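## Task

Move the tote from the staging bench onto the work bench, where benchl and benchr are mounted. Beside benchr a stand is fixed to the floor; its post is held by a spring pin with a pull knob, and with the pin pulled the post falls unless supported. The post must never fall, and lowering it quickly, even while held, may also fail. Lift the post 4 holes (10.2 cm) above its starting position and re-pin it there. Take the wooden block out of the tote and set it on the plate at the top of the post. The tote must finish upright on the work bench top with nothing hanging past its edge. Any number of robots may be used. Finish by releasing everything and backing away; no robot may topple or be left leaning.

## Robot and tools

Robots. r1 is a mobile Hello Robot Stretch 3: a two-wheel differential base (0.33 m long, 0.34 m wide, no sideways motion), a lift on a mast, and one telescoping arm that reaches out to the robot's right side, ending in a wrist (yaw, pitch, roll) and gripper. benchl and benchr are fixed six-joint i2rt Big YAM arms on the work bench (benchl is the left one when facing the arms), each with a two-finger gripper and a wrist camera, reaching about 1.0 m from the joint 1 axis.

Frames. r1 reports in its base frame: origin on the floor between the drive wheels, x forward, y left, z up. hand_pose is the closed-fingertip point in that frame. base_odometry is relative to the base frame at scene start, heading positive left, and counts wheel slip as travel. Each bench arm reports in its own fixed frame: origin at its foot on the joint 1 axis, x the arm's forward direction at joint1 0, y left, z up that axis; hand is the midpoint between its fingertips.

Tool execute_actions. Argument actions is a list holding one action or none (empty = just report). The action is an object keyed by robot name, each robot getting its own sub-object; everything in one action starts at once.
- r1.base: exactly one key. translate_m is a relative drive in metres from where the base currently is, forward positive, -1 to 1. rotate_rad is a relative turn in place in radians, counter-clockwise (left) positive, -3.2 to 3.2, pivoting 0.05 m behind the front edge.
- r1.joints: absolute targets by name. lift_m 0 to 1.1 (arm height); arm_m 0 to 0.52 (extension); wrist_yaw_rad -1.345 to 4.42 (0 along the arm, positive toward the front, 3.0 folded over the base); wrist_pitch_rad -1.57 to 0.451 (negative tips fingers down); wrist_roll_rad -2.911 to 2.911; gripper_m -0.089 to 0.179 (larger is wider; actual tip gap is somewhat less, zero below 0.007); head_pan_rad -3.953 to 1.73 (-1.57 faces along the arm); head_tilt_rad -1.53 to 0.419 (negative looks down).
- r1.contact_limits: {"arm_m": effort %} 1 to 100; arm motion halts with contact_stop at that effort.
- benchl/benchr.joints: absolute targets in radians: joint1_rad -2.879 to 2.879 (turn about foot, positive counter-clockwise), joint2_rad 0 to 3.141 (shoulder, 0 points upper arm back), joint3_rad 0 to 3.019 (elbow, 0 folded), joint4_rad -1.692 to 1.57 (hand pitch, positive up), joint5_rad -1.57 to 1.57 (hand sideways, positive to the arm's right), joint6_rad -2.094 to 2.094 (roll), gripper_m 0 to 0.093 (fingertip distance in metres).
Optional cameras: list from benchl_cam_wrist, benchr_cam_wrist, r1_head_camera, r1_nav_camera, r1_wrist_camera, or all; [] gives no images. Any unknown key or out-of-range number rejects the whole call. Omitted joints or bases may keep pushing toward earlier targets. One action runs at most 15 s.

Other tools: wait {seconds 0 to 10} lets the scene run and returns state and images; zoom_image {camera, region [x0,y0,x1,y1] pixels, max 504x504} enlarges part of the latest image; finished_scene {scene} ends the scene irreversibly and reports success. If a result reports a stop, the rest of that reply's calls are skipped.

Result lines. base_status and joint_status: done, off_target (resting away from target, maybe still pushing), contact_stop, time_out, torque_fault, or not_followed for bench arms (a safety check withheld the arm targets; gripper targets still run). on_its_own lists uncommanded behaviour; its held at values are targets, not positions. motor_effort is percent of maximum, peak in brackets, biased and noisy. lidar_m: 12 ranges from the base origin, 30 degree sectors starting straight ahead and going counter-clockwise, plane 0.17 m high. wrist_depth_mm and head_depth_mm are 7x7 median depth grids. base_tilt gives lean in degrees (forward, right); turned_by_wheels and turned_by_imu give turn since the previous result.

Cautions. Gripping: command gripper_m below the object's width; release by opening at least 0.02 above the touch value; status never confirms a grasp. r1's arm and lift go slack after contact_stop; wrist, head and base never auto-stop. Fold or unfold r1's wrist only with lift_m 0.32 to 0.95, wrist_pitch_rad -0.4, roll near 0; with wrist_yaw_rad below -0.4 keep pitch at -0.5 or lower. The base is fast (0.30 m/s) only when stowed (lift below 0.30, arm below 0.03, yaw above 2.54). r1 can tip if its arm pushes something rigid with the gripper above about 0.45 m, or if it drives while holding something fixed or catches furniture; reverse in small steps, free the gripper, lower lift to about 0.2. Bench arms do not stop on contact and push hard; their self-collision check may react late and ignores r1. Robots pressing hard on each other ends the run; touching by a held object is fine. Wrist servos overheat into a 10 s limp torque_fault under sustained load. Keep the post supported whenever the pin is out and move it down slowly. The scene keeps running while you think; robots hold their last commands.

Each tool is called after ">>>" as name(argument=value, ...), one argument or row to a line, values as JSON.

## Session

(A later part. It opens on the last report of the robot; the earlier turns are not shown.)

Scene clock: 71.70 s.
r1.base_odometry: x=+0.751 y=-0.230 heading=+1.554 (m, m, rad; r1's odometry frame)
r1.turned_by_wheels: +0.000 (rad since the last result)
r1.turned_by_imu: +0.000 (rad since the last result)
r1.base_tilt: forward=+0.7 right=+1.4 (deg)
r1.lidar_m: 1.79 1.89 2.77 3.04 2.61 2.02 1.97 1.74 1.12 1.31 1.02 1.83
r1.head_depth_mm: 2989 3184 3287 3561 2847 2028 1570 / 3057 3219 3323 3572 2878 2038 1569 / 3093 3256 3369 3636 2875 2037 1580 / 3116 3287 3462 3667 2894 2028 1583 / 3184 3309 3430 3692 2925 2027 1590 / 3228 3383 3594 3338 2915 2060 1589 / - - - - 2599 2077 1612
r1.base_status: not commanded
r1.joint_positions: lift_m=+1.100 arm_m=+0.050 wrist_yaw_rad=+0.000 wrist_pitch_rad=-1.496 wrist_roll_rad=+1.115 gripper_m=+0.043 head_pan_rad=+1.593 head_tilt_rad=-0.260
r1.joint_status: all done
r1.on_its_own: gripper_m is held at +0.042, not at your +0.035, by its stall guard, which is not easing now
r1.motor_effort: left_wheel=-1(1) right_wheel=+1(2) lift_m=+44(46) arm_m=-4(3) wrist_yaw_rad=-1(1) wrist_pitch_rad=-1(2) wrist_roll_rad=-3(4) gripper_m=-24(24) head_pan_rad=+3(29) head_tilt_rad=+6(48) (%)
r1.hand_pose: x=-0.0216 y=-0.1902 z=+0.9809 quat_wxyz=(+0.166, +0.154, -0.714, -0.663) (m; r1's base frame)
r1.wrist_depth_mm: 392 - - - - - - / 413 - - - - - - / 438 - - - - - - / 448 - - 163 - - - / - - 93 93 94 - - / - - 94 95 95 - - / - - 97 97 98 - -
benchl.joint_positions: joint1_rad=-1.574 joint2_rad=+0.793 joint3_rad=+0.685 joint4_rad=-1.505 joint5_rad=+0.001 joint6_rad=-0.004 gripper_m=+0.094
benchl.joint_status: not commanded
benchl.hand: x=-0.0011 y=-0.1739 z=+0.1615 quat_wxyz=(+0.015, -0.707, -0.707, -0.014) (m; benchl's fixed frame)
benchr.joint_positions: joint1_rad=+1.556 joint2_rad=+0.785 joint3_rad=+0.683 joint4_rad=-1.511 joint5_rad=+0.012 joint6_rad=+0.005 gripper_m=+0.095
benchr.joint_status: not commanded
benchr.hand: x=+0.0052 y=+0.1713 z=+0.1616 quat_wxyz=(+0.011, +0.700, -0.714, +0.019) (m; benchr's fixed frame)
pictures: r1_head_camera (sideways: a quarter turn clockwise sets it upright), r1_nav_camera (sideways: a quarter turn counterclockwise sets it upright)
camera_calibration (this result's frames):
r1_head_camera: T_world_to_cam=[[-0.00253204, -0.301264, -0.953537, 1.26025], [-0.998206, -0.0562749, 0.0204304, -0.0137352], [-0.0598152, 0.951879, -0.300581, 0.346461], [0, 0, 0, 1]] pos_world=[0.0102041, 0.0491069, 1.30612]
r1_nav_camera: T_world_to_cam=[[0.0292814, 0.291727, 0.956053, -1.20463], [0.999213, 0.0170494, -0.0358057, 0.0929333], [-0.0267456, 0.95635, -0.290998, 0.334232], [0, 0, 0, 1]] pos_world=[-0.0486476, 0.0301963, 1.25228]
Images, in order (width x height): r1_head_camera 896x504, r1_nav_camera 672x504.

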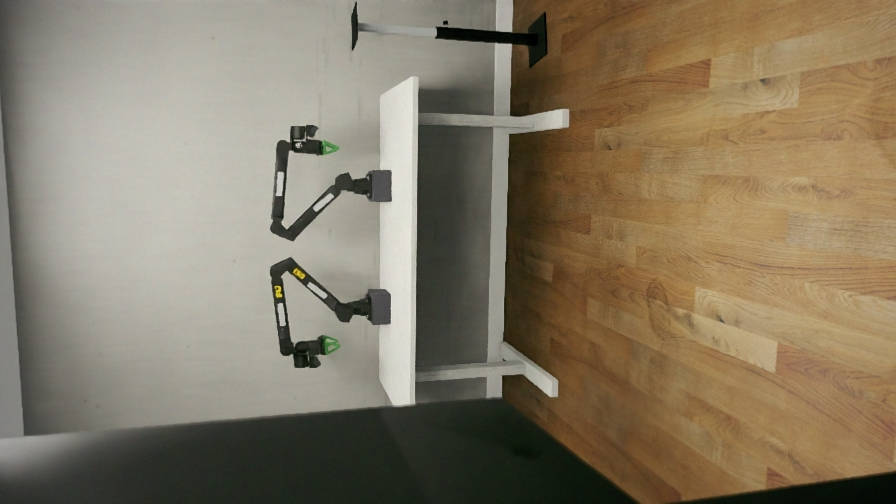

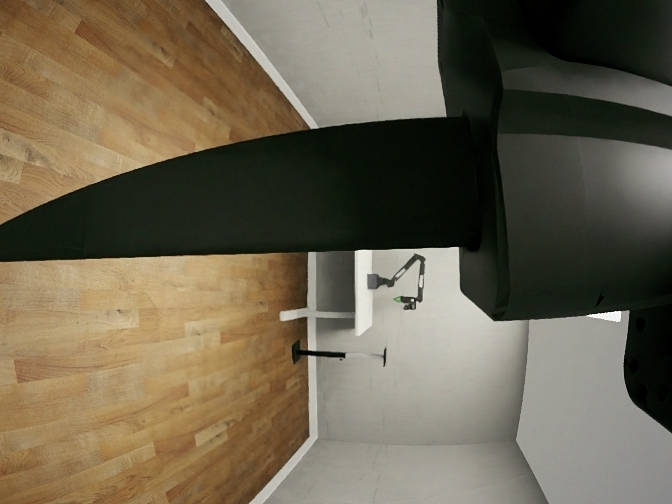

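>>> execute_actions(
  actions=[
    {"r1":{"base":{"rotate_rad":0.895},"joints":{"head_pan_rad":0.3,"head_tilt_rad":-0.3}}},
  ],
  cameras=[],
)

>>> execute_actions(
  actions=[
    {"r1":{"base":{"translate_m":1.0}}},
  ],
  cameras=[],
)

>>> execute_actions(
  actions=[
    {"r1":{"base":{"translate_m":1.0}}},
  ],
  cameras=["r1_head_camera","r1_nav_camera"],
)

Scene clock: 78.20 s.
r1.base_odometry: x=+0.751 y=-0.230 heading=+2.449 (m, m, rad; r1's odometry frame)
r1.turned_by_wheels: +0.895 (rad since the last result)
r1.turned_by_imu: +0.903 (rad since the last result)
r1.base_tilt: forward=+0.7 right=+1.3 (deg)
r1.lidar_m: 2.37 3.04 3.03 2.10 1.98 2.01 1.12 1.31 1.02 1.74 1.79 1.83
r1.head_depth_mm: 2905 3002 3104 3236 2670 1927 1511 / 3362 3533 3736 3807 2703 1932 1513 / 3248 3416 3668 3855 2716 1963 1514 / 3194 3368 3540 3717 2734 1951 1517 / 3063 3273 3475 3626 2711 1957 1524 / 3025 3215 3323 3481 2714 1972 1537 / 2954 3088 3215 3479 2751 1974 1530
r1.base_status: done
r1.joint_positions: lift_m=+1.100 arm_m=+0.050 wrist_yaw_rad=+0.000 wrist_pitch_rad=-1.496 wrist_roll_rad=+1.115 gripper_m=+0.043 head_pan_rad=+0.307 head_tilt_rad=-0.296
r1.joint_status: all done
r1.on_its_own: gripper_m is held at +0.042, not at your +0.035, by its stall guard, which is not easing now
r1.motor_effort: left_wheel=-3(7) right_wheel=+5(10) lift_m=+44(44) arm_m=-4(3) wrist_yaw_rad=+0(1) wrist_pitch_rad=-1(1) wrist_roll_rad=-3(3) gripper_m=-24(25) head_pan_rad=-2(28) head_tilt_rad=-2(9) (%)
r1.hand_pose: x=-0.0216 y=-0.1901 z=+0.9809 quat_wxyz=(+0.166, +0.154, -0.714, -0.663) (m; r1's base frame)
r1.wrist_depth_mm: - - - - - - - / - - - - - - - / - - - - - - - / - - - 163 - - - / - - 93 93 94 - - / - - 94 95 95 - - / - - 97 96 98 - -
benchl.joint_positions: joint1_rad=-1.574 joint2_rad=+0.793 joint3_rad=+0.685 joint4_rad=-1.505 joint5_rad=+0.001 joint6_rad=-0.004 gripper_m=+0.094
benchl.joint_status: not commanded
benchl.hand: x=-0.0011 y=-0.1739 z=+0.1615 quat_wxyz=(+0.015, -0.707, -0.707, -0.014) (m; benchl's fixed frame)
benchr.joint_positions: joint1_rad=+1.556 joint2_rad=+0.785 joint3_rad=+0.683 joint4_rad=-1.511 joint5_rad=+0.012 joint6_rad=+0.005 gripper_m=+0.095
benchr.joint_status: not commanded
benchr.hand: x=+0.0052 y=+0.1713 z=+0.1616 quat_wxyz=(+0.011, +0.700, -0.714, +0.019) (m; benchr's fixed frame)
pictures: none
No camera images: the call's "cameras" was empty. Leave "cameras" out to get every camera's image.

Scene clock: 90.17 s.
r1.base_odometry: x=-0.019 y=+0.409 heading=+2.449 (m, m, rad; r1's odometry frame)
r1.turned_by_wheels: +0.000 (rad since the last result)
r1.turned_by_imu: +0.003 (rad since the last result)
r1.base_tilt: forward=+0.6 right=+1.3 (deg)
r1.lidar_m: 1.63 2.21 2.67 2.69 2.54 2.60 2.12 1.72 1.87 1.30 1.23 1.25
r1.head_depth_mm: 2002 2060 2138 2229 2263 1924 1514 / 2432 2525 2651 2761 2607 1948 1522 / 2482 2600 2770 2951 2676 1932 1509 / 2390 2537 2685 2871 2713 1940 1533 / 2328 2470 2607 2745 2735 1943 1527 / 2283 2391 2514 2638 2615 1960 1521 / 2216 2331 2463 2607 2610 1965 1535
r1.base_status: done
r1.joint_positions: lift_m=+1.100 arm_m=+0.050 wrist_yaw_rad=+0.000 wrist_pitch_rad=-1.497 wrist_roll_rad=+1.115 gripper_m=+0.042 head_pan_rad=+0.307 head_tilt_rad=-0.297
r1.joint_status: not commanded
r1.on_its_own: gripper_m is held at +0.042, not at your +0.035, by its stall guard, which is not easing now
r1.motor_effort: left_wheel=-3(3) right_wheel=+4(10) lift_m=+41(44) arm_m=-3(4) wrist_yaw_rad=-1(0) wrist_pitch_rad=-1(6) wrist_roll_rad=-3(3) gripper_m=-14(25) head_pan_rad=-2(2) head_tilt_rad=-2(2) (%)
r1.hand_pose: x=-0.0216 y=-0.1897 z=+0.9811 quat_wxyz=(+0.166, +0.154, -0.713, -0.663) (m; r1's base frame)
r1.wrist_depth_mm: - - - - - - - / - - - - - - - / - - - - - - - / - - - 155 - - - / - - - 118 126 - - / - - 113 120 127 - - / - - - 123 - - -
benchl.joint_positions: joint1_rad=-1.574 joint2_rad=+0.793 joint3_rad=+0.685 joint4_rad=-1.505 joint5_rad=+0.001 joint6_rad=-0.004 gripper_m=+0.094
benchl.joint_status: not commanded
benchl.hand: x=-0.0011 y=-0.1739 z=+0.1615 quat_wxyz=(+0.015, -0.707, -0.707, -0.014) (m; benchl's fixed frame)
benchr.joint_positions: joint1_rad=+1.556 joint2_rad=+0.785 joint3_rad=+0.683 joint4_rad=-1.511 joint5_rad=+0.012 joint6_rad=+0.005 gripper_m=+0.095
benchr.joint_status: not commanded
benchr.hand: x=+0.0052 y=+0.1713 z=+0.1616 quat_wxyz=(+0.011, +0.700, -0.714, +0.019) (m; benchr's fixed frame)
pictures: none
No camera images: the call's "cameras" was empty. Leave "cameras" out to get every camera's image.

Scene clock: 102.13 s.
r1.base_odometry: x=-0.788 y=+1.047 heading=+2.449 (m, m, rad; r1's odometry frame)
r1.turned_by_wheels: +0.000 (rad since the last result)
r1.turned_by_imu: +0.003 (rad since the last result)
r1.base_tilt: forward=+0.6 right=+1.2 (deg)
r1.lidar_m: 0.89 1.78 1.48 2.38 3.10 3.16 3.14 2.62 1.01 0.71 0.67 0.68
r1.head_depth_mm: 1078 1111 1142 1189 1228 1277 1317 / 1304 1367 1414 1476 1535 1611 1497 / 1619 1692 1805 1922 2040 1872 1520 / 1606 1698 1797 1912 2038 1966 1517 / 1568 1648 1735 1858 1974 1980 1539 / 1525 1589 1695 1793 1915 1966 1528 / 1491 1571 1649 1757 1856 1925 1538
r1.base_status: done
r1.joint_positions: lift_m=+1.100 arm_m=+0.050 wrist_yaw_rad=+0.000 wrist_pitch_rad=-1.497 wrist_roll_rad=+1.115 gripper_m=+0.042 head_pan_rad=+0.307 head_tilt_rad=-0.297
r1.joint_status: not commanded
r1.on_its_own: gripper_m is held at +0.042, not at your +0.035, by its stall guard, which is not easing now
r1.motor_effort: left_wheel=-3(5) right_wheel=+5(10) lift_m=+41(41) arm_m=-3(3) wrist_yaw_rad=-1(0) wrist_pitch_rad=-1(1) wrist_roll_rad=-3(3) gripper_m=-14(15) head_pan_rad=-2(2) head_tilt_rad=-2(2) (%)
r1.hand_pose: x=-0.0216 y=-0.1897 z=+0.9811 quat_wxyz=(+0.166, +0.154, -0.713, -0.663) (m; r1's base frame)
r1.wrist_depth_mm: 627 869 - - - - - / 623 885 - - - - - / 604 847 - - - - - / 596 809 - 156 - - - / 580 818 - 117 126 - - / 561 798 113 119 127 - - / 555 710 - 122 - - -
benchl.joint_positions: joint1_rad=-1.574 joint2_rad=+0.793 joint3_rad=+0.685 joint4_rad=-1.505 joint5_rad=+0.001 joint6_rad=-0.004 gripper_m=+0.094
benchl.joint_status: not commanded
benchl.hand: x=-0.0011 y=-0.1739 z=+0.1615 quat_wxyz=(+0.015, -0.707, -0.707, -0.014) (m; benchl's fixed frame)
benchr.joint_positions: joint1_rad=+1.556 joint2_rad=+0.785 joint3_rad=+0.683 joint4_rad=-1.511 joint5_rad=+0.012 joint6_rad=+0.005 gripper_m=+0.095
benchr.joint_status: not commanded
benchr.hand: x=+0.0052 y=+0.1713 z=+0.1616 quat_wxyz=(+0.011, +0.700, -0.714, +0.019) (m; benchr's fixed frame)
pictures: r1_head_camera (sideways: a quarter turn clockwise sets it upright), r1_nav_camera (sideways: a quarter turn counterclockwise sets it upright)
camera_calibration (this result's frames):
r1_head_camera: T_world_to_cam=[[-0.322526, -0.0926392, -0.942016, 1.24716], [-0.333919, 0.942353, 0.0216542, -0.0193797], [0.885706, 0.321541, -0.334868, 0.385315], [0, 0, 0, 1]] pos_world=[0.0544945, 0.00990386, 1.30429]
r1_nav_camera: T_world_to_cam=[[0.320987, 0.0643169, 0.944897, -1.19184], [0.296053, -0.954508, -0.0355996, 0.0969526], [0.899622, 0.291166, -0.325426, 0.373387], [0, 0, 0, 1]] pos_world=[0.0179549, 0.0604798, 1.25113]
Images, in order (width x height): r1_head_camera 896x504, r1_nav_camera 672x504.

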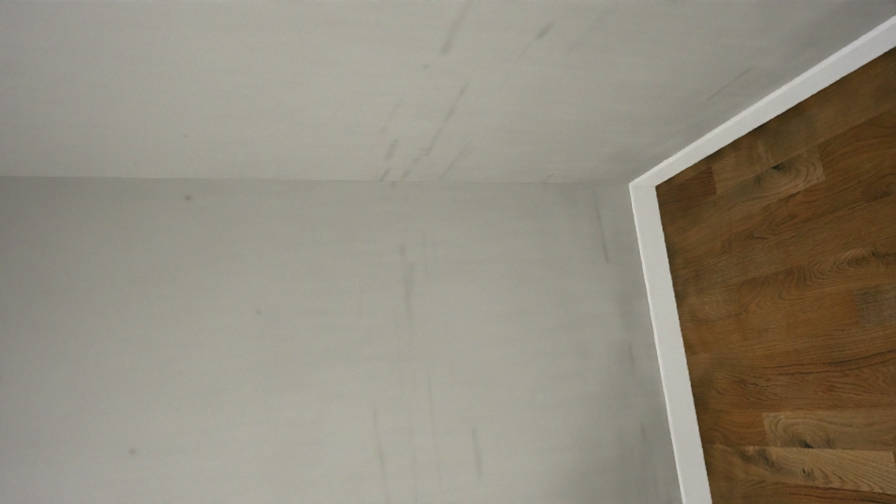

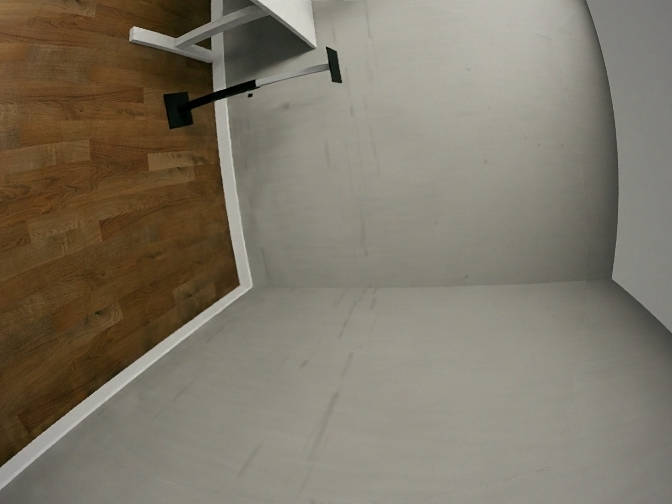

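>>> execute_actions(
  actions=[
    {"r1":{"joints":{"gripper_m":0.028,"head_pan_rad":1.0,"head_tilt_rad":-0.45}}},
  ],
  cameras=["r1_head_camera","r1_wrist_camera"],
)

Scene clock: 103.67 s.
r1.base_odometry: x=-0.788 y=+1.047 heading=+2.449 (m, m, rad; r1's odometry frame)
r1.turned_by_wheels: +0.000 (rad since the last result)
r1.turned_by_imu: +0.000 (rad since the last result)
r1.base_tilt: forward=+0.5 right=+1.4 (deg)
r1.lidar_m: 0.89 1.78 1.47 2.38 3.10 3.19 3.12 2.62 1.01 0.71 0.67 0.68
r1.head_depth_mm: 1467 1576 1700 1854 1957 1641 1344 / 1539 1656 1792 1952 2040 1647 1354 / 1587 1710 1853 2031 2047 1660 1344 / 1665 1811 1956 2197 2158 1650 1350 / 1748 1887 2014 1838 1995 1662 1359 / 1834 1900 1854 1633 2153 1663 1363 / 1923 2039 2241 2613 2177 1659 1363
r1.base_status: not commanded
r1.joint_positions: lift_m=+1.100 arm_m=+0.050 wrist_yaw_rad=+0.000 wrist_pitch_rad=-1.497 wrist_roll_rad=+1.115 gripper_m=+0.029 head_pan_rad=+0.993 head_tilt_rad=-0.444
r1.joint_status: all done
r1.motor_effort: left_wheel=-3(3) right_wheel=+5(5) lift_m=+41(41) arm_m=-3(2) wrist_yaw_rad=-1(1) wrist_pitch_rad=-1(1) wrist_roll_rad=-3(3) gripper_m=-20(83) head_pan_rad=+3(25) head_tilt_rad=-3(22) (%)
r1.hand_pose: x=-0.0216 y=-0.1897 z=+0.9811 quat_wxyz=(+0.166, +0.154, -0.713, -0.663) (m; r1's base frame)
r1.wrist_depth_mm: 632 916 - - - - - / 624 887 - - - - - / 609 871 - - - - - / 593 817 - 155 - - - / 575 808 - 117 126 - - / 552 767 113 119 127 - - / 539 705 - 122 - - -
benchl.joint_positions: joint1_rad=-1.574 joint2_rad=+0.793 joint3_rad=+0.685 joint4_rad=-1.505 joint5_rad=+0.001 joint6_rad=-0.004 gripper_m=+0.094
benchl.joint_status: not commanded
benchl.hand: x=-0.0011 y=-0.1739 z=+0.1615 quat_wxyz=(+0.015, -0.707, -0.707, -0.014) (m; benchl's fixed frame)
benchr.joint_positions: joint1_rad=+1.556 joint2_rad=+0.785 joint3_rad=+0.683 joint4_rad=-1.511 joint5_rad=+0.012 joint6_rad=+0.005 gripper_m=+0.095
benchr.joint_status: not commanded
benchr.hand: x=+0.0052 y=+0.1713 z=+0.1616 quat_wxyz=(+0.011, +0.700, -0.714, +0.019) (m; benchr's fixed frame)
pictures: r1_head_camera (sideways: a quarter turn clockwise sets it upright), r1_wrist_camera
camera_calibration (this result's frames):
r1_head_camera: T_world_to_cam=[[-0.26466, -0.388874, -0.882458, 1.16909], [-0.853203, 0.520914, 0.0263342, -0.0223002], [0.449445, 0.759885, -0.469653, 0.563375], [0, 0, 0, 1]] pos_world=[0.03718, 0.0381457, 1.29685]
r1_wrist_camera: T_world_to_cam=[[-0.407091, 0.911824, -0.0534126, 0.216448], [0.904419, 0.410579, 0.11598, 0.0226378], [0.127684, -0.00109268, -0.991814, 1.13393], [0, 0, 0, 1]] pos_world=[-0.0771444, -0.205418, 1.13358]
Images, in order (width x height): r1_head_camera 896x504, r1_wrist_camera 644x364.

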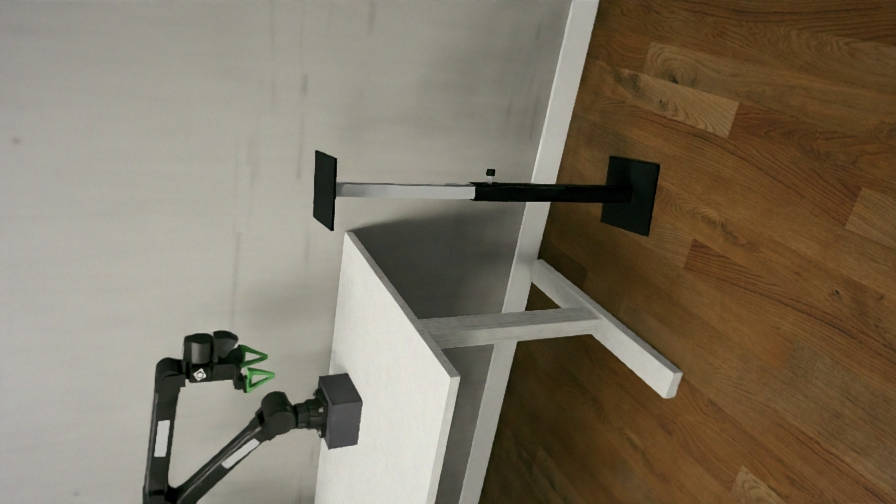

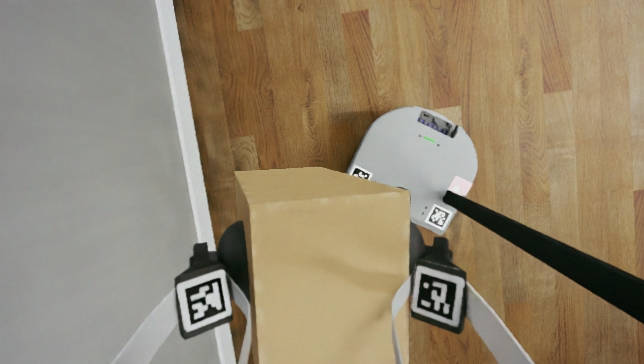

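>>> execute_actions(
  actions=[
    {"r1":{"base":{"rotate_rad":0.48},"joints":{"gripper_m":0.024}}},
  ],
  cameras=[],
)

>>> execute_actions(
  actions=[
    {"r1":{"base":{"translate_m":0.7},"joints":{"gripper_m":0.03}}},
  ],
  cameras=[],
)

>>> execute_actions(
  actions=[
    {"r1":{"base":{"translate_m":0.68},"joints":{"gripper_m":0.024}}},
  ],
  cameras=[],
)

>>> execute_actions(
  actions=[
    {"r1":{"base":{"rotate_rad":0.19},"joints":{"gripper_m":0.03,"head_pan_rad":-1.5,"head_tilt_rad":-0.75}}},
  ],
  cameras=["r1_head_camera","r1_wrist_camera","r1_nav_camera"],
)

Scene clock: 109.80 s.
r1.base_odometry: x=-0.788 y=+1.047 heading=+2.928 (m, m, rad; r1's odometry frame)
r1.turned_by_wheels: +0.480 (rad since the last result)
r1.turned_by_imu: +0.484 (rad since the last result)
r1.base_tilt: forward=+0.7 right=+1.3 (deg)
r1.lidar_m: 1.78 1.48 2.31 3.09 3.16 3.15 2.62 1.07 0.72 0.67 0.68 0.86
r1.head_depth_mm: 1818 1809 1950 1703 1901 1642 1332 / 1983 1884 1837 2381 2107 1643 1344 / 2246 2309 2207 2682 2128 1641 1350 / 2502 2553 2228 2931 2155 1651 1352 / 2888 3189 2685 2826 2141 1658 1362 / 2953 3215 3387 3053 2127 1665 1359 / 2809 2966 3219 3080 2169 1672 1372
r1.base_status: done
r1.joint_positions: lift_m=+1.100 arm_m=+0.050 wrist_yaw_rad=+0.000 wrist_pitch_rad=-1.497 wrist_roll_rad=+1.115 gripper_m=+0.025 head_pan_rad=+0.993 head_tilt_rad=-0.445
r1.joint_status: all done
r1.motor_effort: left_wheel=-4(7) right_wheel=+5(10) lift_m=+41(41) arm_m=-3(3) wrist_yaw_rad=+0(1) wrist_pitch_rad=-1(1) wrist_roll_rad=-3(3) gripper_m=-21(50) head_pan_rad=+2(3) head_tilt_rad=-3(4) (%)
r1.hand_pose: x=-0.0216 y=-0.1897 z=+0.9811 quat_wxyz=(+0.166, +0.154, -0.713, -0.663) (m; r1's base frame)
r1.wrist_depth_mm: 479 647 - - - - - / 506 732 - - - - - / 536 757 - - - - - / 579 833 - 155 - - - / 623 930 - 117 126 - - / 671 - 113 119 128 - - / 739 - - 123 - - -
benchl.joint_positions: joint1_rad=-1.574 joint2_rad=+0.793 joint3_rad=+0.685 joint4_rad=-1.505 joint5_rad=+0.001 joint6_rad=-0.004 gripper_m=+0.094
benchl.joint_status: not commanded
benchl.hand: x=-0.0011 y=-0.1739 z=+0.1615 quat_wxyz=(+0.015, -0.707, -0.707, -0.014) (m; benchl's fixed frame)
benchr.joint_positions: joint1_rad=+1.556 joint2_rad=+0.785 joint3_rad=+0.683 joint4_rad=-1.511 joint5_rad=+0.012 joint6_rad=+0.005 gripper_m=+0.095
benchr.joint_status: not commanded
benchr.hand: x=+0.0052 y=+0.1713 z=+0.1616 quat_wxyz=(+0.011, +0.700, -0.714, +0.019) (m; benchr's fixed frame)
pictures: none
No camera images: the call's "cameras" was empty. Leave "cameras" out to get every camera's image.

Scene clock: 118.77 s.
r1.base_odometry: x=-1.472 y=+1.196 heading=+2.928 (m, m, rad; r1's odometry frame)
r1.turned_by_wheels: +0.000 (rad since the last result)
r1.turned_by_imu: +0.002 (rad since the last result)
r1.base_tilt: forward=+0.6 right=+1.3 (deg)
r1.lidar_m: 1.08 0.88 0.90 2.29 3.23 3.77 3.32 0.94 0.64 0.59 0.60 0.77
r1.head_depth_mm: 1084 1153 1229 1288 1427 1507 1345 / 1198 1269 1372 1015 1531 1500 1296 / 1334 1429 1557 1495 1864 1654 1331 / 1495 1529 1721 1334 1448 1546 1356 / 1706 1800 1521 1343 2054 1651 1352 / 1985 1768 1949 1341 1924 1653 1362 / 2392 2741 2297 1361 2093 1676 1364
r1.base_status: done
r1.joint_positions: lift_m=+1.100 arm_m=+0.050 wrist_yaw_rad=+0.000 wrist_pitch_rad=-1.497 wrist_roll_rad=+1.115 gripper_m=+0.031 head_pan_rad=+0.993 head_tilt_rad=-0.445
r1.joint_status: all done
r1.motor_effort: left_wheel=-4(4) right_wheel=+5(10) lift_m=+41(41) arm_m=-4(3) wrist_yaw_rad=-1(1) wrist_pitch_rad=-1(1) wrist_roll_rad=-3(3) gripper_m=-19(21) head_pan_rad=+3(2) head_tilt_rad=-4(4) (%)
r1.hand_pose: x=-0.0216 y=-0.1897 z=+0.9811 quat_wxyz=(+0.166, +0.154, -0.713, -0.663) (m; r1's base frame)
r1.wrist_depth_mm: 408 542 846 - - - - / 429 598 995 - - - - / 459 634 - - - - - / 496 710 - 156 - - - / 517 795 - 117 127 - - / 572 842 113 119 127 - - / 608 887 - 122 - - -
benchl.joint_positions: joint1_rad=-1.574 joint2_rad=+0.793 joint3_rad=+0.685 joint4_rad=-1.505 joint5_rad=+0.001 joint6_rad=-0.004 gripper_m=+0.094
benchl.joint_status: not commanded
benchl.hand: x=-0.0011 y=-0.1739 z=+0.1615 quat_wxyz=(+0.015, -0.707, -0.707, -0.014) (m; benchl's fixed frame)
benchr.joint_positions: joint1_rad=+1.556 joint2_rad=+0.785 joint3_rad=+0.683 joint4_rad=-1.511 joint5_rad=+0.012 joint6_rad=+0.005 gripper_m=+0.095
benchr.joint_status: not commanded
benchr.hand: x=+0.0052 y=+0.1713 z=+0.1616 quat_wxyz=(+0.011, +0.700, -0.714, +0.019) (m; benchr's fixed frame)
pictures: none
No camera images: the call's "cameras" was empty. Leave "cameras" out to get every camera's image.

Scene clock: 127.53 s.
r1.base_odometry: x=-2.137 y=+1.340 heading=+2.928 (m, m, rad; r1's odometry frame)
r1.turned_by_wheels: +0.000 (rad since the last result)
r1.turned_by_imu: +0.002 (rad since the last result)
r1.base_tilt: forward=+0.6 right=+1.2 (deg)
r1.lidar_m: 0.40 0.41 0.52 0.61 3.28 4.18 3.38 0.83 0.56 0.52 0.53 0.43
r1.head_depth_mm: 380 403 430 461 496 537 586 / 418 446 480 517 562 617 683 / 466 499 543 592 652 721 813 / 523 568 623 690 771 873 1012 / 598 658 731 829 947 1109 1262 / 697 783 890 1033 1187 1478 1359 / 836 961 1128 1246 1543 1687 1357
r1.base_status: done
r1.joint_positions: lift_m=+1.100 arm_m=+0.050 wrist_yaw_rad=+0.000 wrist_pitch_rad=-1.497 wrist_roll_rad=+1.115 gripper_m=+0.025 head_pan_rad=+0.993 head_tilt_rad=-0.445
r1.joint_status: all done
r1.motor_effort: left_wheel=-3(5) right_wheel=+5(10) lift_m=+41(41) arm_m=-4(3) wrist_yaw_rad=+0(0) wrist_pitch_rad=-1(1) wrist_roll_rad=-3(3) gripper_m=-22(59) head_pan_rad=+2(3) head_tilt_rad=-3(3) (%)
r1.hand_pose: x=-0.0216 y=-0.1897 z=+0.9811 quat_wxyz=(+0.166, +0.154, -0.713, -0.663) (m; r1's base frame)
r1.wrist_depth_mm: 340 445 682 - - - - / 364 488 790 - - - - / 390 536 929 - - - - / 405 589 868 156 - - - / 443 655 869 117 126 - - / 473 679 113 120 127 - - / 507 623 657 122 526 - -
benchl.joint_positions: joint1_rad=-1.574 joint2_rad=+0.793 joint3_rad=+0.685 joint4_rad=-1.505 joint5_rad=+0.001 joint6_rad=-0.004 gripper_m=+0.094
benchl.joint_status: not commanded
benchl.hand: x=-0.0011 y=-0.1739 z=+0.1615 quat_wxyz=(+0.015, -0.707, -0.707, -0.014) (m; benchl's fixed frame)
benchr.joint_positions: joint1_rad=+1.556 joint2_rad=+0.785 joint3_rad=+0.683 joint4_rad=-1.511 joint5_rad=+0.012 joint6_rad=+0.005 gripper_m=+0.095
benchr.joint_status: not commanded
benchr.hand: x=+0.0052 y=+0.1713 z=+0.1616 quat_wxyz=(+0.011, +0.700, -0.714, +0.019) (m; benchr's fixed frame)
pictures: none
No camera images: the call's "cameras" was empty. Leave "cameras" out to get every camera's image.

Scene clock: 129.20 s.
r1.base_odometry: x=-2.137 y=+1.340 heading=+3.118 (m, m, rad; r1's odometry frame)
r1.turned_by_wheels: +0.190 (rad since the last result)
r1.turned_by_imu: +0.191 (rad since the last result)
r1.base_tilt: forward=+0.7 right=+1.3 (deg)
r1.lidar_m: 0.40 0.43 0.63 0.61 3.47 3.99 1.55 0.68 0.53 0.52 0.53 0.41
r1.head_depth_mm: - - - - 775 951 1134 / 406 - - - - 287 1127 / 427 485 553 - - 286 1148 / 436 495 573 704 862 982 1164 / 443 505 588 703 873 1148 1169 / 452 517 603 724 906 1121 1137 / 460 527 618 749 840 888 934
r1.base_status: done
r1.joint_positions: lift_m=+1.100 arm_m=+0.050 wrist_yaw_rad=+0.000 wrist_pitch_rad=-1.497 wrist_roll_rad=+1.115 gripper_m=+0.031 head_pan_rad=-1.493 head_tilt_rad=-0.741
r1.joint_status: all done
r1.motor_effort: left_wheel=-3(7) right_wheel=+5(9) lift_m=+41(41) arm_m=-3(4) wrist_yaw_rad=-1(0) wrist_pitch_rad=-1(1) wrist_roll_rad=-3(3) gripper_m=-19(17) head_pan_rad=-2(29) head_tilt_rad=-6(33) (%)
r1.hand_pose: x=-0.0216 y=-0.1897 z=+0.9811 quat_wxyz=(+0.166, +0.154, -0.713, -0.663) (m; r1's base frame)
r1.wrist_depth_mm: 332 424 634 - - - - / 368 472 750 - - - - / 396 548 948 - - - - / 443 627 951 156 - - - / 494 749 898 117 126 - - / 544 637 114 119 127 - - / 477 548 596 122 - - -
benchl.joint_positions: joint1_rad=-1.574 joint2_rad=+0.793 joint3_rad=+0.685 joint4_rad=-1.505 joint5_rad=+0.001 joint6_rad=-0.004 gripper_m=+0.094
benchl.joint_status: not commanded
benchl.hand: x=-0.0011 y=-0.1739 z=+0.1615 quat_wxyz=(+0.015, -0.707, -0.707, -0.014) (m; benchl's fixed frame)
benchr.joint_positions: joint1_rad=+1.556 joint2_rad=+0.785 joint3_rad=+0.683 joint4_rad=-1.511 joint5_rad=+0.012 joint6_rad=+0.005 gripper_m=+0.095
benchr.joint_status: not commanded
benchr.hand: x=+0.0052 y=+0.1713 z=+0.1616 quat_wxyz=(+0.011, +0.700, -0.714, +0.019) (m; benchr's fixed frame)
pictures: r1_head_camera (sideways: a quarter turn clockwise sets it upright), r1_nav_camera (sideways: a quarter turn counterclockwise sets it upright), r1_wrist_camera
camera_calibration (this result's frames):
r1_head_camera: T_world_to_cam=[[-0.046007, 0.70631, -0.706406, 0.938251], [0.994538, 0.0987062, 0.0339201, -0.0434358], [0.0936848, -0.700988, -0.706993, 0.874307], [0, 0, 0, 1]] pos_world=[0.00445545, -0.0455302, 1.28239]
r1_nav_camera: T_world_to_cam=[[0.0189464, -0.700585, 0.713318, -0.888021], [-0.997944, -0.0569425, -0.0294197, 0.0967813], [0.0612291, -0.711294, -0.700223, 0.866145], [0, 0, 0, 1]] pos_world=[0.0603739, -0.000539708, 1.24278]
r1_wrist_camera: T_world_to_cam=[[-0.407092, 0.911824, -0.0534125, 0.216449], [0.904419, 0.410579, 0.11598, 0.0226383], [0.127684, -0.00109261, -0.991814, 1.13393], [0, 0, 0, 1]] pos_world=[-0.0771444, -0.205419, 1.13358]
Images, in order (width x height): r1_head_camera 896x504, r1_nav_camera 672x504, r1_wrist_camera 644x364.

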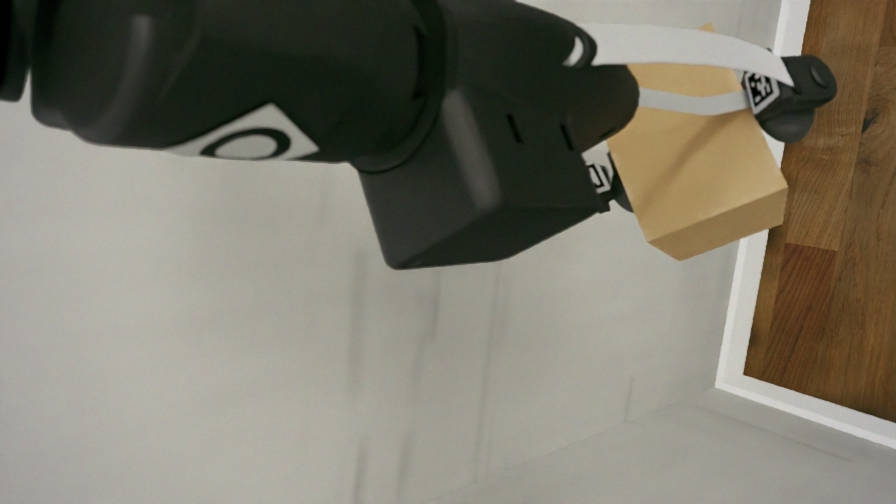

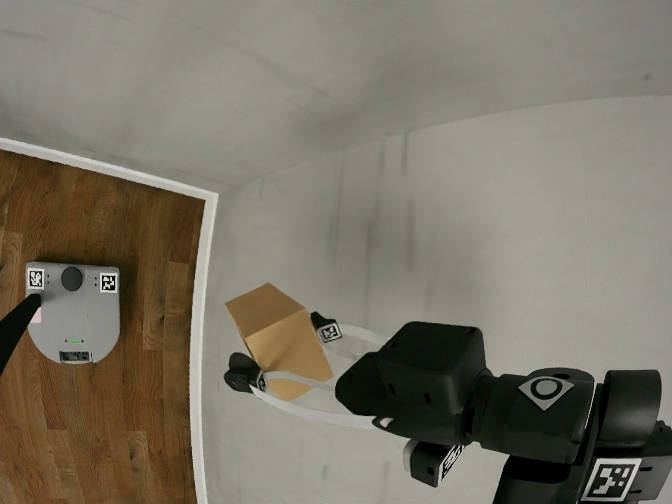

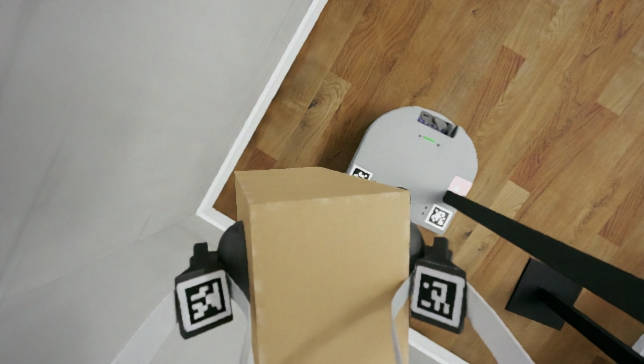

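>>> execute_actions(
  actions=[
    {"r1":{"base":{"rotate_rad":-3.12},"joints":{"gripper_m":0.024,"wrist_roll_rad":1.57}}},
  ],
  cameras=["r1_head_camera","r1_wrist_camera","r1_nav_camera"],
)

Scene clock: 135.93 s.
r1.base_odometry: x=-2.137 y=+1.340 heading=-0.002 (m, m, rad; r1's odometry frame)
r1.turned_by_wheels: -3.120 (rad since the last result)
r1.turned_by_imu: -3.149 (rad since the last result)
r1.base_tilt: forward=+0.7 right=+1.4 (deg)
r1.lidar_m: 1.49 0.68 0.53 0.52 0.52 0.41 0.40 0.43 0.63 0.61 3.47 3.98
r1.head_depth_mm: - - - - 1509 1287 1151 / 2737 - - - - - 1139 / 2754 1436 1123 - 1536 288 1143 / 2921 1451 1149 1893 1541 1314 1165 / 3007 3263 2198 1907 1592 1345 1170 / 3055 3339 2451 1921 1586 1352 1170 / 3120 3388 2489 1949 1584 1358 1176
r1.base_status: done
r1.joint_positions: lift_m=+1.100 arm_m=+0.050 wrist_yaw_rad=+0.000 wrist_pitch_rad=-1.497 wrist_roll_rad=+1.564 gripper_m=+0.025 head_pan_rad=-1.493 head_tilt_rad=-0.741
r1.joint_status: all done
r1.motor_effort: left_wheel=+2(6) right_wheel=-4(9) lift_m=+41(41) arm_m=-3(3) wrist_yaw_rad=-1(1) wrist_pitch_rad=-1(1) wrist_roll_rad=+4(4) gripper_m=-22(57) head_pan_rad=-1(2) head_tilt_rad=-6(6) (%)
r1.hand_pose: x=-0.0215 y=-0.1897 z=+0.9811 quat_wxyz=(+0.003, +0.002, -0.732, -0.681) (m; r1's base frame)
r1.wrist_depth_mm: - - - - 954 912 839 / - - - - - - 930 / 946 - - - - - 983 / - - - 156 - - 901 / - - - 117 128 - 889 / - - 113 120 127 - 874 / - - - 122 - - 832
benchl.joint_positions: joint1_rad=-1.574 joint2_rad=+0.793 joint3_rad=+0.685 joint4_rad=-1.505 joint5_rad=+0.001 joint6_rad=-0.004 gripper_m=+0.094
benchl.joint_status: not commanded
benchl.hand: x=-0.0011 y=-0.1739 z=+0.1615 quat_wxyz=(+0.015, -0.707, -0.707, -0.014) (m; benchl's fixed frame)
benchr.joint_positions: joint1_rad=+1.556 joint2_rad=+0.785 joint3_rad=+0.683 joint4_rad=-1.511 joint5_rad=+0.012 joint6_rad=+0.005 gripper_m=+0.095
benchr.joint_status: not commanded
benchr.hand: x=+0.0052 y=+0.1713 z=+0.1616 quat_wxyz=(+0.011, +0.700, -0.714, +0.019) (m; benchr's fixed frame)
pictures: r1_head_camera (sideways: a quarter turn clockwise sets it upright), r1_nav_camera (sideways: a quarter turn counterclockwise sets it upright), r1_wrist_camera
camera_calibration (this result's frames):
r1_head_camera: T_world_to_cam=[[-0.0458147, 0.706325, -0.706404, 0.938247], [0.994565, 0.0984351, 0.0339202, -0.0434361], [0.0934936, -0.701011, -0.706996, 0.874312], [0, 0, 0, 1]] pos_world=[0.00444304, -0.0455297, 1.28239]
r1_nav_camera: T_world_to_cam=[[0.0187557, -0.700592, 0.713315, -0.888017], [-0.997959, -0.0566705, -0.0294196, 0.0967813], [0.0610351, -0.711308, -0.700225, 0.866149], [0, 0, 0, 1]] pos_world=[0.0603737, -0.000554298, 1.24278]
r1_wrist_camera: T_world_to_cam=[[0.0299045, 0.99775, -0.0599987, 0.248607], [0.988872, -0.0207801, 0.14731, -0.0881842], [0.145732, -0.0637362, -0.987269, 1.11796], [0, 0, 0, 1]] pos_world=[-0.0831539, -0.178626, 1.13164]
Images, in order (width x height): r1_head_camera 896x504, r1_nav_camera 672x504, r1_wrist_camera 644x364.

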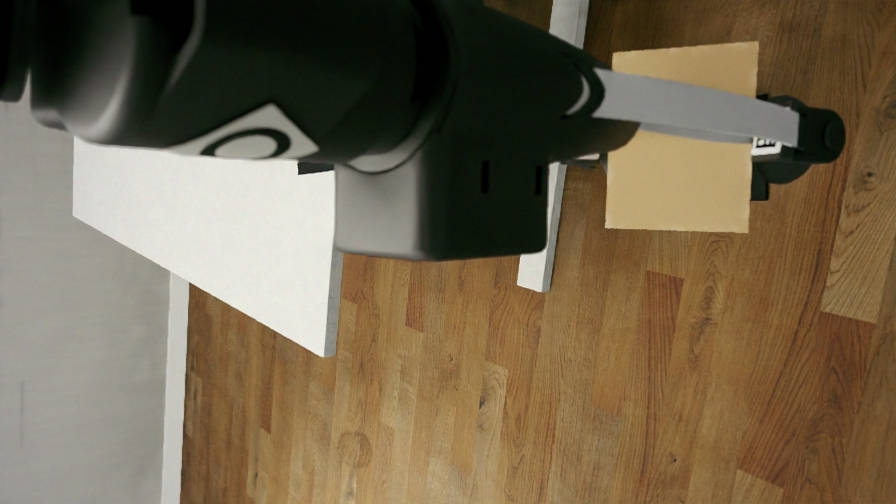

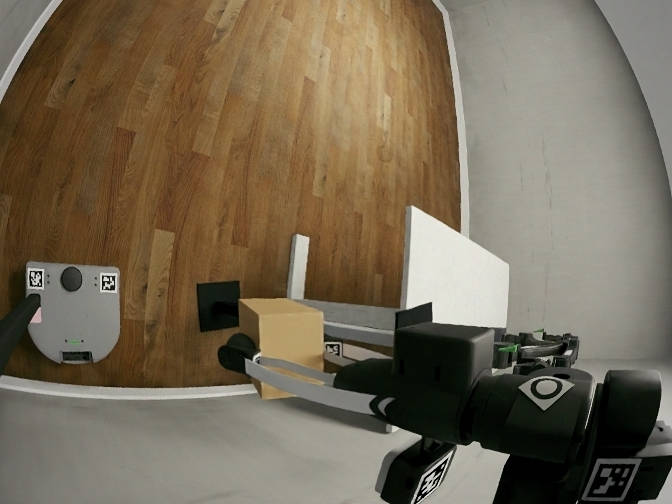

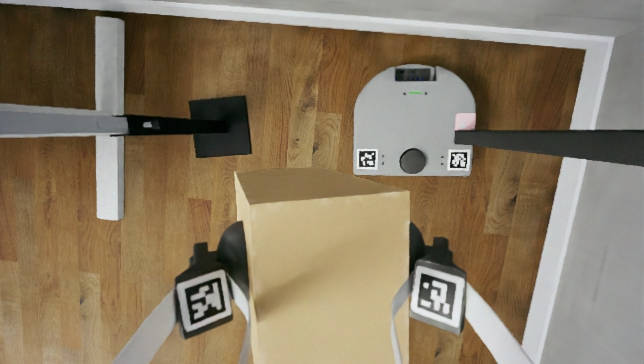

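>>> execute_actions(
  actions=[
    {"r1":{"base":{"translate_m":-0.07},"joints":{"arm_m":0.25,"gripper_m":0.03}}},
  ],
  cameras=["r1_head_camera","r1_wrist_camera","r1_nav_camera"],
)

Scene clock: 139.57 s.
r1.base_odometry: x=-2.207 y=+1.340 heading=-0.002 (m, m, rad; r1's odometry frame)
r1.turned_by_wheels: +0.000 (rad since the last result)
r1.turned_by_imu: +0.000 (rad since the last result)
r1.base_tilt: forward=+0.6 right=+1.2 (deg)
r1.lidar_m: 1.51 0.69 0.54 0.53 0.43 0.34 0.33 0.36 0.52 0.61 3.47 4.08
r1.head_depth_mm: 1135 1233 1076 1808 1508 1326 1157 / - - 707 490 1560 1333 1157 / 2804 - 712 437 1483 1267 1164 / 2865 1441 1145 1902 1570 1343 1171 / 2973 3211 1155 1919 1581 1353 1169 / 3052 3251 2353 1923 1590 1350 1178 / 3130 3356 2483 1947 1594 1355 1179
r1.base_status: done
r1.joint_positions: lift_m=+1.100 arm_m=+0.250 wrist_yaw_rad=+0.000 wrist_pitch_rad=-1.497 wrist_roll_rad=+1.565 gripper_m=+0.031 head_pan_rad=-1.493 head_tilt_rad=-0.741
r1.joint_status: all done
r1.motor_effort: left_wheel=+3(6) right_wheel=-4(9) lift_m=+41(41) arm_m=+3(4) wrist_yaw_rad=-1(1) wrist_pitch_rad=-1(1) wrist_roll_rad=+3(4) gripper_m=-19(19) head_pan_rad=-2(2) head_tilt_rad=-6(6) (%)
r1.hand_pose: x=-0.0215 y=-0.3892 z=+0.9811 quat_wxyz=(+0.002, +0.002, -0.732, -0.681) (m; r1's base frame)
r1.wrist_depth_mm: - - - 909 851 780 714 / - - - - - - - / 243 - - - - - - / 250 390 576 158 - - - / 257 - - 117 127 - - / 263 - 113 119 127 - - / - - - 122 - - -
benchl.joint_positions: joint1_rad=-1.574 joint2_rad=+0.793 joint3_rad=+0.685 joint4_rad=-1.505 joint5_rad=+0.001 joint6_rad=-0.004 gripper_m=+0.094
benchl.joint_status: not commanded
benchl.hand: x=-0.0011 y=-0.1739 z=+0.1615 quat_wxyz=(+0.015, -0.707, -0.707, -0.014) (m; benchl's fixed frame)
benchr.joint_positions: joint1_rad=+1.556 joint2_rad=+0.785 joint3_rad=+0.683 joint4_rad=-1.511 joint5_rad=+0.012 joint6_rad=+0.005 gripper_m=+0.095
benchr.joint_status: not commanded
benchr.hand: x=+0.0052 y=+0.1713 z=+0.1616 quat_wxyz=(+0.011, +0.700, -0.714, +0.019) (m; benchr's fixed frame)
pictures: r1_head_camera (sideways: a quarter turn clockwise sets it upright), r1_nav_camera (sideways: a quarter turn counterclockwise sets it upright), r1_wrist_camera
camera_calibration (this result's frames):
r1_head_camera: T_world_to_cam=[[-0.0457942, 0.706381, -0.706349, 0.938176], [0.994569, 0.0983976, 0.0339218, -0.0434382], [0.0934648, -0.700959, -0.70705, 0.874383], [0, 0, 0, 1]] pos_world=[0.00444132, -0.0455281, 1.28239]
r1_nav_camera: T_world_to_cam=[[0.0187354, -0.700648, 0.713261, -0.887946], [-0.997962, -0.0566332, -0.029418, 0.0967792], [0.0610059, -0.711256, -0.700281, 0.866221], [0, 0, 0, 1]] pos_world=[0.0603734, -0.000551641, 1.24278]
r1_wrist_camera: T_world_to_cam=[[0.0313515, 0.997706, -0.0599981, 0.44764], [0.988826, -0.0222076, 0.147414, -0.0929879], [0.145743, -0.0639493, -0.987253, 1.10515], [0, 0, 0, 1]] pos_world=[-0.0831534, -0.378005, 1.13163]
Images, in order (width x height): r1_head_camera 896x504, r1_nav_camera 672x504, r1_wrist_camera 644x364.

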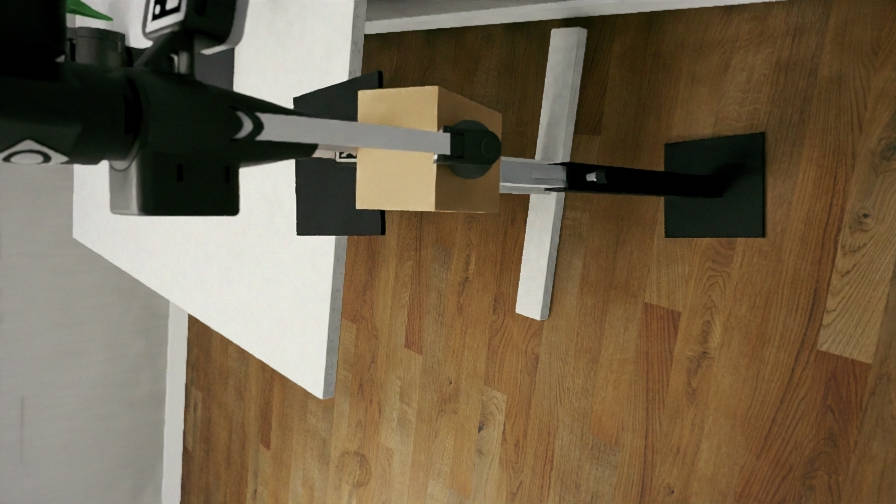

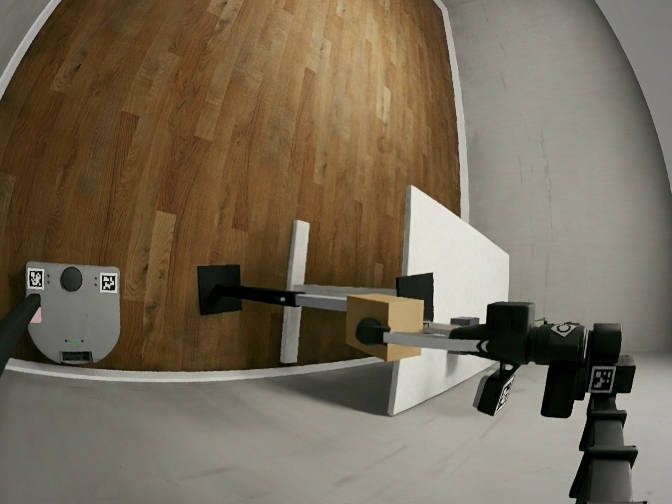

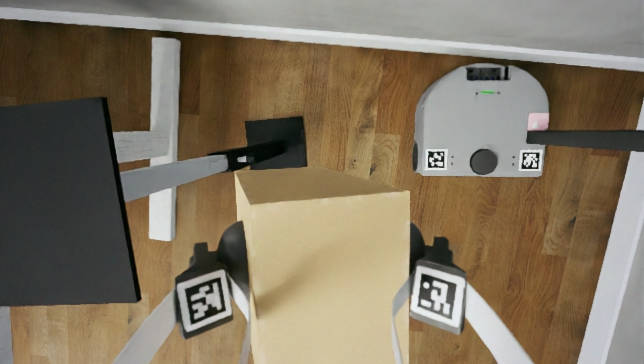

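>>> execute_actions(
  actions=[
    {"r1":{"joints":{"arm_m":0.48,"gripper_m":0.024},"contact_limits":{"arm_m":12}}},
  ],
  cameras=["r1_head_camera","r1_wrist_camera","r1_nav_camera"],
)

Scene clock: 145.17 s.
r1.base_odometry: x=-2.207 y=+1.340 heading=-0.002 (m, m, rad; r1's odometry frame)
r1.turned_by_wheels: +0.000 (rad since the last result)
r1.turned_by_imu: +0.001 (rad since the last result)
r1.base_tilt: forward=+0.7 right=+1.2 (deg)
r1.lidar_m: 1.50 0.69 0.54 0.53 0.43 0.34 0.33 0.36 0.53 0.61 3.45 4.06
r1.head_depth_mm: 1138 1252 1078 1811 1517 1327 1151 / 1692 1244 656 1873 1555 1325 1161 / 1936 1430 625 1337 1488 1278 1164 / 2869 1453 1144 1902 1587 1338 1160 / 2966 3168 1164 1915 1577 1343 1168 / 3081 3330 2367 1925 1584 1353 1171 / 3136 3378 2480 1947 1593 1355 1182
r1.base_status: not commanded
r1.joint_positions: lift_m=+1.100 arm_m=+0.479 wrist_yaw_rad=+0.000 wrist_pitch_rad=-1.584 wrist_roll_rad=+1.568 gripper_m=+0.025 head_pan_rad=-1.494 head_tilt_rad=-0.743
r1.joint_status: all done
r1.motor_effort: left_wheel=+0(13) right_wheel=-1(11) lift_m=+19(40) arm_m=+7(8) wrist_yaw_rad=+0(1) wrist_pitch_rad=+24(31) wrist_roll_rad=+1(3) gripper_m=-27(55) head_pan_rad=-2(2) head_tilt_rad=-5(6) (%)
r1.contact_limits: arm_m 12 (drawing in: default 26, maximum 43; extending or still: default 36, maximum 59)
r1.hand_pose: x=-0.0215 y=-0.5967 z=+0.9833 quat_wxyz=(+0.001, +0.001, -0.702, -0.712) (m; r1's base frame)
r1.wrist_depth_mm: 394 - - 961 916 818 769 / 396 - - - - - - / 408 684 230 232 - - - / 418 662 237 164 - - - / 437 - 239 117 116 - - / 445 - 122 120 119 - - / 456 - - 123 123 - -
benchl.joint_positions: joint1_rad=-1.574 joint2_rad=+0.793 joint3_rad=+0.685 joint4_rad=-1.505 joint5_rad=+0.001 joint6_rad=-0.004 gripper_m=+0.094
benchl.joint_status: not commanded
benchl.hand: x=-0.0011 y=-0.1739 z=+0.1615 quat_wxyz=(+0.015, -0.707, -0.707, -0.014) (m; benchl's fixed frame)
benchr.joint_positions: joint1_rad=+1.556 joint2_rad=+0.785 joint3_rad=+0.683 joint4_rad=-1.511 joint5_rad=+0.012 joint6_rad=+0.005 gripper_m=+0.095
benchr.joint_status: not commanded
benchr.hand: x=+0.0052 y=+0.1713 z=+0.1616 quat_wxyz=(+0.011, +0.700, -0.714, +0.019) (m; benchr's fixed frame)
pictures: r1_head_camera (sideways: a quarter turn clockwise sets it upright), r1_nav_camera (sideways: a quarter turn counterclockwise sets it upright), r1_wrist_camera
camera_calibration (this result's frames):
r1_head_camera: T_world_to_cam=[[-0.0454239, 0.707711, -0.705041, 0.936468], [0.994639, 0.0976724, 0.0339603, -0.0434887], [0.0928971, -0.699718, -0.708353, 0.876081], [0, 0, 0, 1]] pos_world=[0.00440821, -0.045491, 1.2823]
r1_nav_camera: T_world_to_cam=[[0.0183699, -0.701972, 0.711967, -0.886258], [-0.998003, -0.0559142, -0.0293791, 0.0967288], [0.0604324, -0.710006, -0.701598, 0.867938], [0, 0, 0, 1]] pos_world=[0.0603646, -0.00047894, 1.24277]
r1_wrist_camera: T_world_to_cam=[[0.0349463, 0.999047, 0.0261362, 0.571063], [0.988706, -0.0383746, 0.144873, -0.105091], [0.145738, 0.0207782, -0.989105, 1.14646], [0, 0, 0, 1]] pos_world=[-0.0831354, -0.598373, 1.13427]
Images, in order (width x height): r1_head_camera 896x504, r1_nav_camera 672x504, r1_wrist_camera 644x364.

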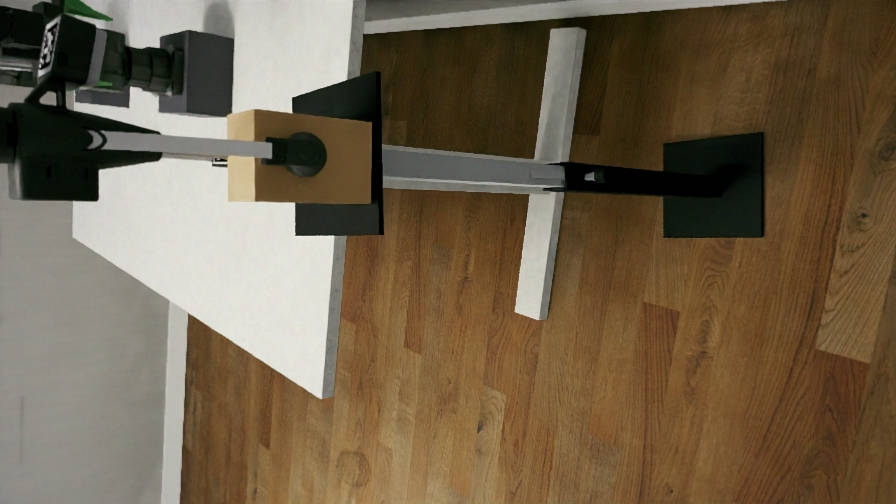

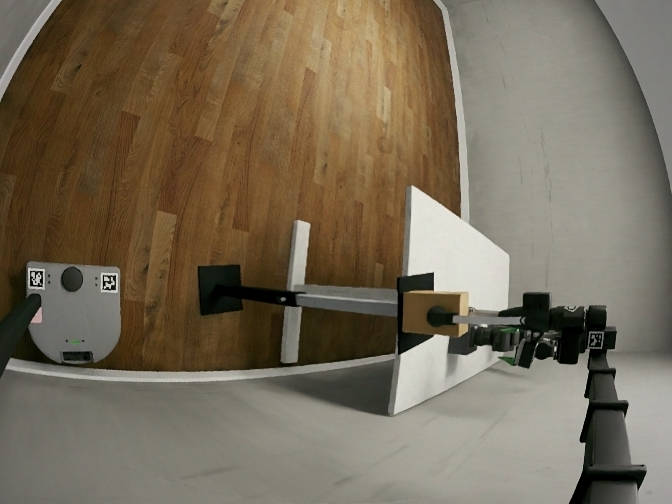

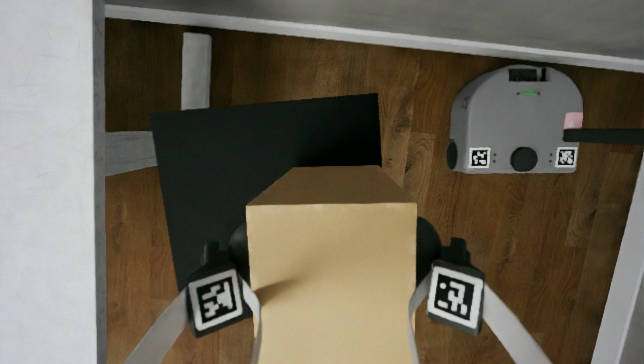

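>>> execute_actions(
  actions=[
    {"r1":{"joints":{"arm_m":0.505,"wrist_pitch_rad":-1.45},"contact_limits":{"arm_m":15}}},
  ],
  cameras=["r1_head_camera","r1_wrist_camera"],
)

Scene clock: 149.57 s.
r1.base_odometry: x=-2.207 y=+1.340 heading=-0.002 (m, m, rad; r1's odometry frame)
r1.turned_by_wheels: +0.000 (rad since the last result)
r1.turned_by_imu: -0.003 (rad since the last result)
r1.base_tilt: forward=+0.5 right=+1.2 (deg)
r1.lidar_m: 1.52 0.69 0.54 0.53 0.43 0.34 0.33 0.36 0.52 0.61 3.47 4.06
r1.head_depth_mm: 1127 1249 1079 1791 1519 1317 1151 / 1653 1241 657 1895 1557 1328 1154 / 1937 1428 638 1456 1497 1269 1162 / 2861 1449 1146 1906 1582 1336 1165 / 3033 3170 1160 1911 1572 1344 1167 / 3087 3240 2372 1924 1587 1356 1177 / 3160 3382 2487 1937 1594 1349 1173
r1.base_status: not commanded
r1.joint_positions: lift_m=+1.100 arm_m=+0.505 wrist_yaw_rad=+0.000 wrist_pitch_rad=-1.531 wrist_roll_rad=+1.568 gripper_m=+0.025 head_pan_rad=-1.494 head_tilt_rad=-0.743
r1.joint_status: wrist_pitch_rad off_target (ended at -1.531, target -1.450); the others done
r1.motor_effort: left_wheel=+1(8) right_wheel=-1(15) lift_m=+19(20) arm_m=+5(12) wrist_yaw_rad=+0(1) wrist_pitch_rad=+24(39) wrist_roll_rad=+1(1) gripper_m=-28(29) head_pan_rad=-1(1) head_tilt_rad=-4(4) (%)
r1.contact_limits: arm_m 15 (drawing in: default 26, maximum 43; extending or still: default 36, maximum 59)
r1.hand_pose: x=-0.0215 y=-0.6355 z=+0.9822 quat_wxyz=(+0.001, +0.001, -0.721, -0.693) (m; r1's base frame)
r1.wrist_depth_mm: 398 408 - 979 923 860 796 / 416 410 - - - - - / 431 423 237 229 227 - - / 439 439 240 165 231 - - / 447 449 242 112 107 - - / 456 464 124 116 109 - - / 470 473 - 119 141 - -
benchl.joint_positions: joint1_rad=-1.574 joint2_rad=+0.793 joint3_rad=+0.685 joint4_rad=-1.505 joint5_rad=+0.001 joint6_rad=-0.004 gripper_m=+0.094
benchl.joint_status: not commanded
benchl.hand: x=-0.0011 y=-0.1739 z=+0.1615 quat_wxyz=(+0.015, -0.707, -0.707, -0.014) (m; benchl's fixed frame)
benchr.joint_positions: joint1_rad=+1.556 joint2_rad=+0.785 joint3_rad=+0.683 joint4_rad=-1.511 joint5_rad=+0.012 joint6_rad=+0.005 gripper_m=+0.095
benchr.joint_status: not commanded
benchr.hand: x=+0.0052 y=+0.1713 z=+0.1616 quat_wxyz=(+0.011, +0.700, -0.714, +0.019) (m; benchr's fixed frame)
pictures: r1_head_camera (sideways: a quarter turn clockwise sets it upright), r1_wrist_camera
camera_calibration (this result's frames):
r1_head_camera: T_world_to_cam=[[-0.0453539, 0.708067, -0.704687, 0.936007], [0.994654, 0.0975192, 0.0339707, -0.0435022], [0.092774, -0.699379, -0.708704, 0.876538], [0, 0, 0, 1]] pos_world=[0.00440122, -0.045481, 1.28228]
r1_wrist_camera: T_world_to_cam=[[0.0344056, 0.999051, -0.0267259, 0.661682], [0.988725, -0.030126, 0.146684, -0.102942], [0.145739, -0.0314713, -0.988822, 1.1127], [0, 0, 0, 1]] pos_world=[-0.0831482, -0.629137, 1.13304]
Images, in order (width x height): r1_head_camera 896x504, r1_wrist_camera 644x364.

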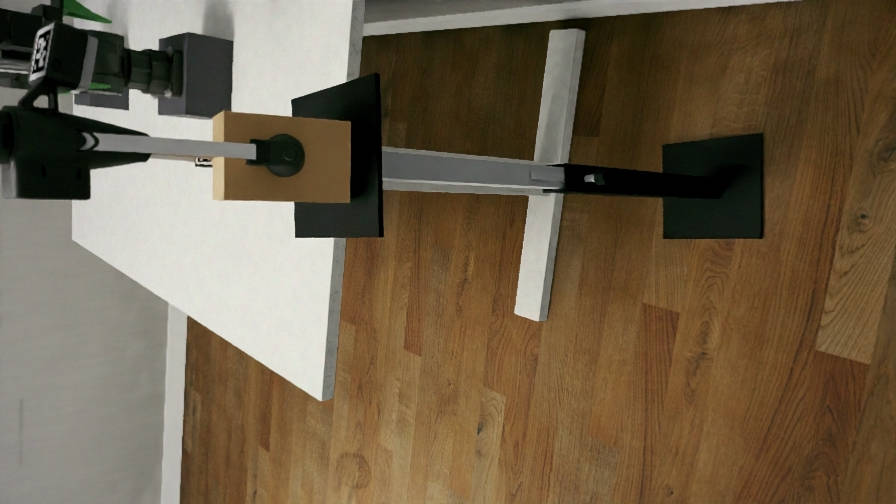

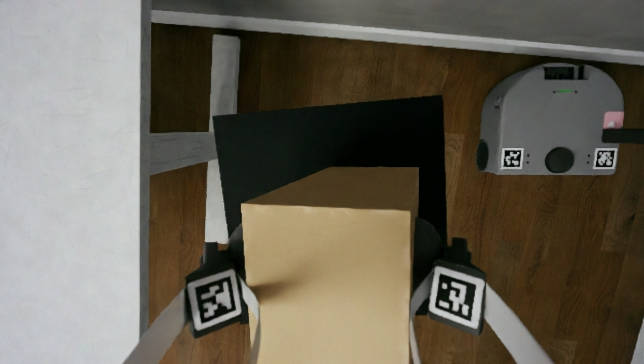

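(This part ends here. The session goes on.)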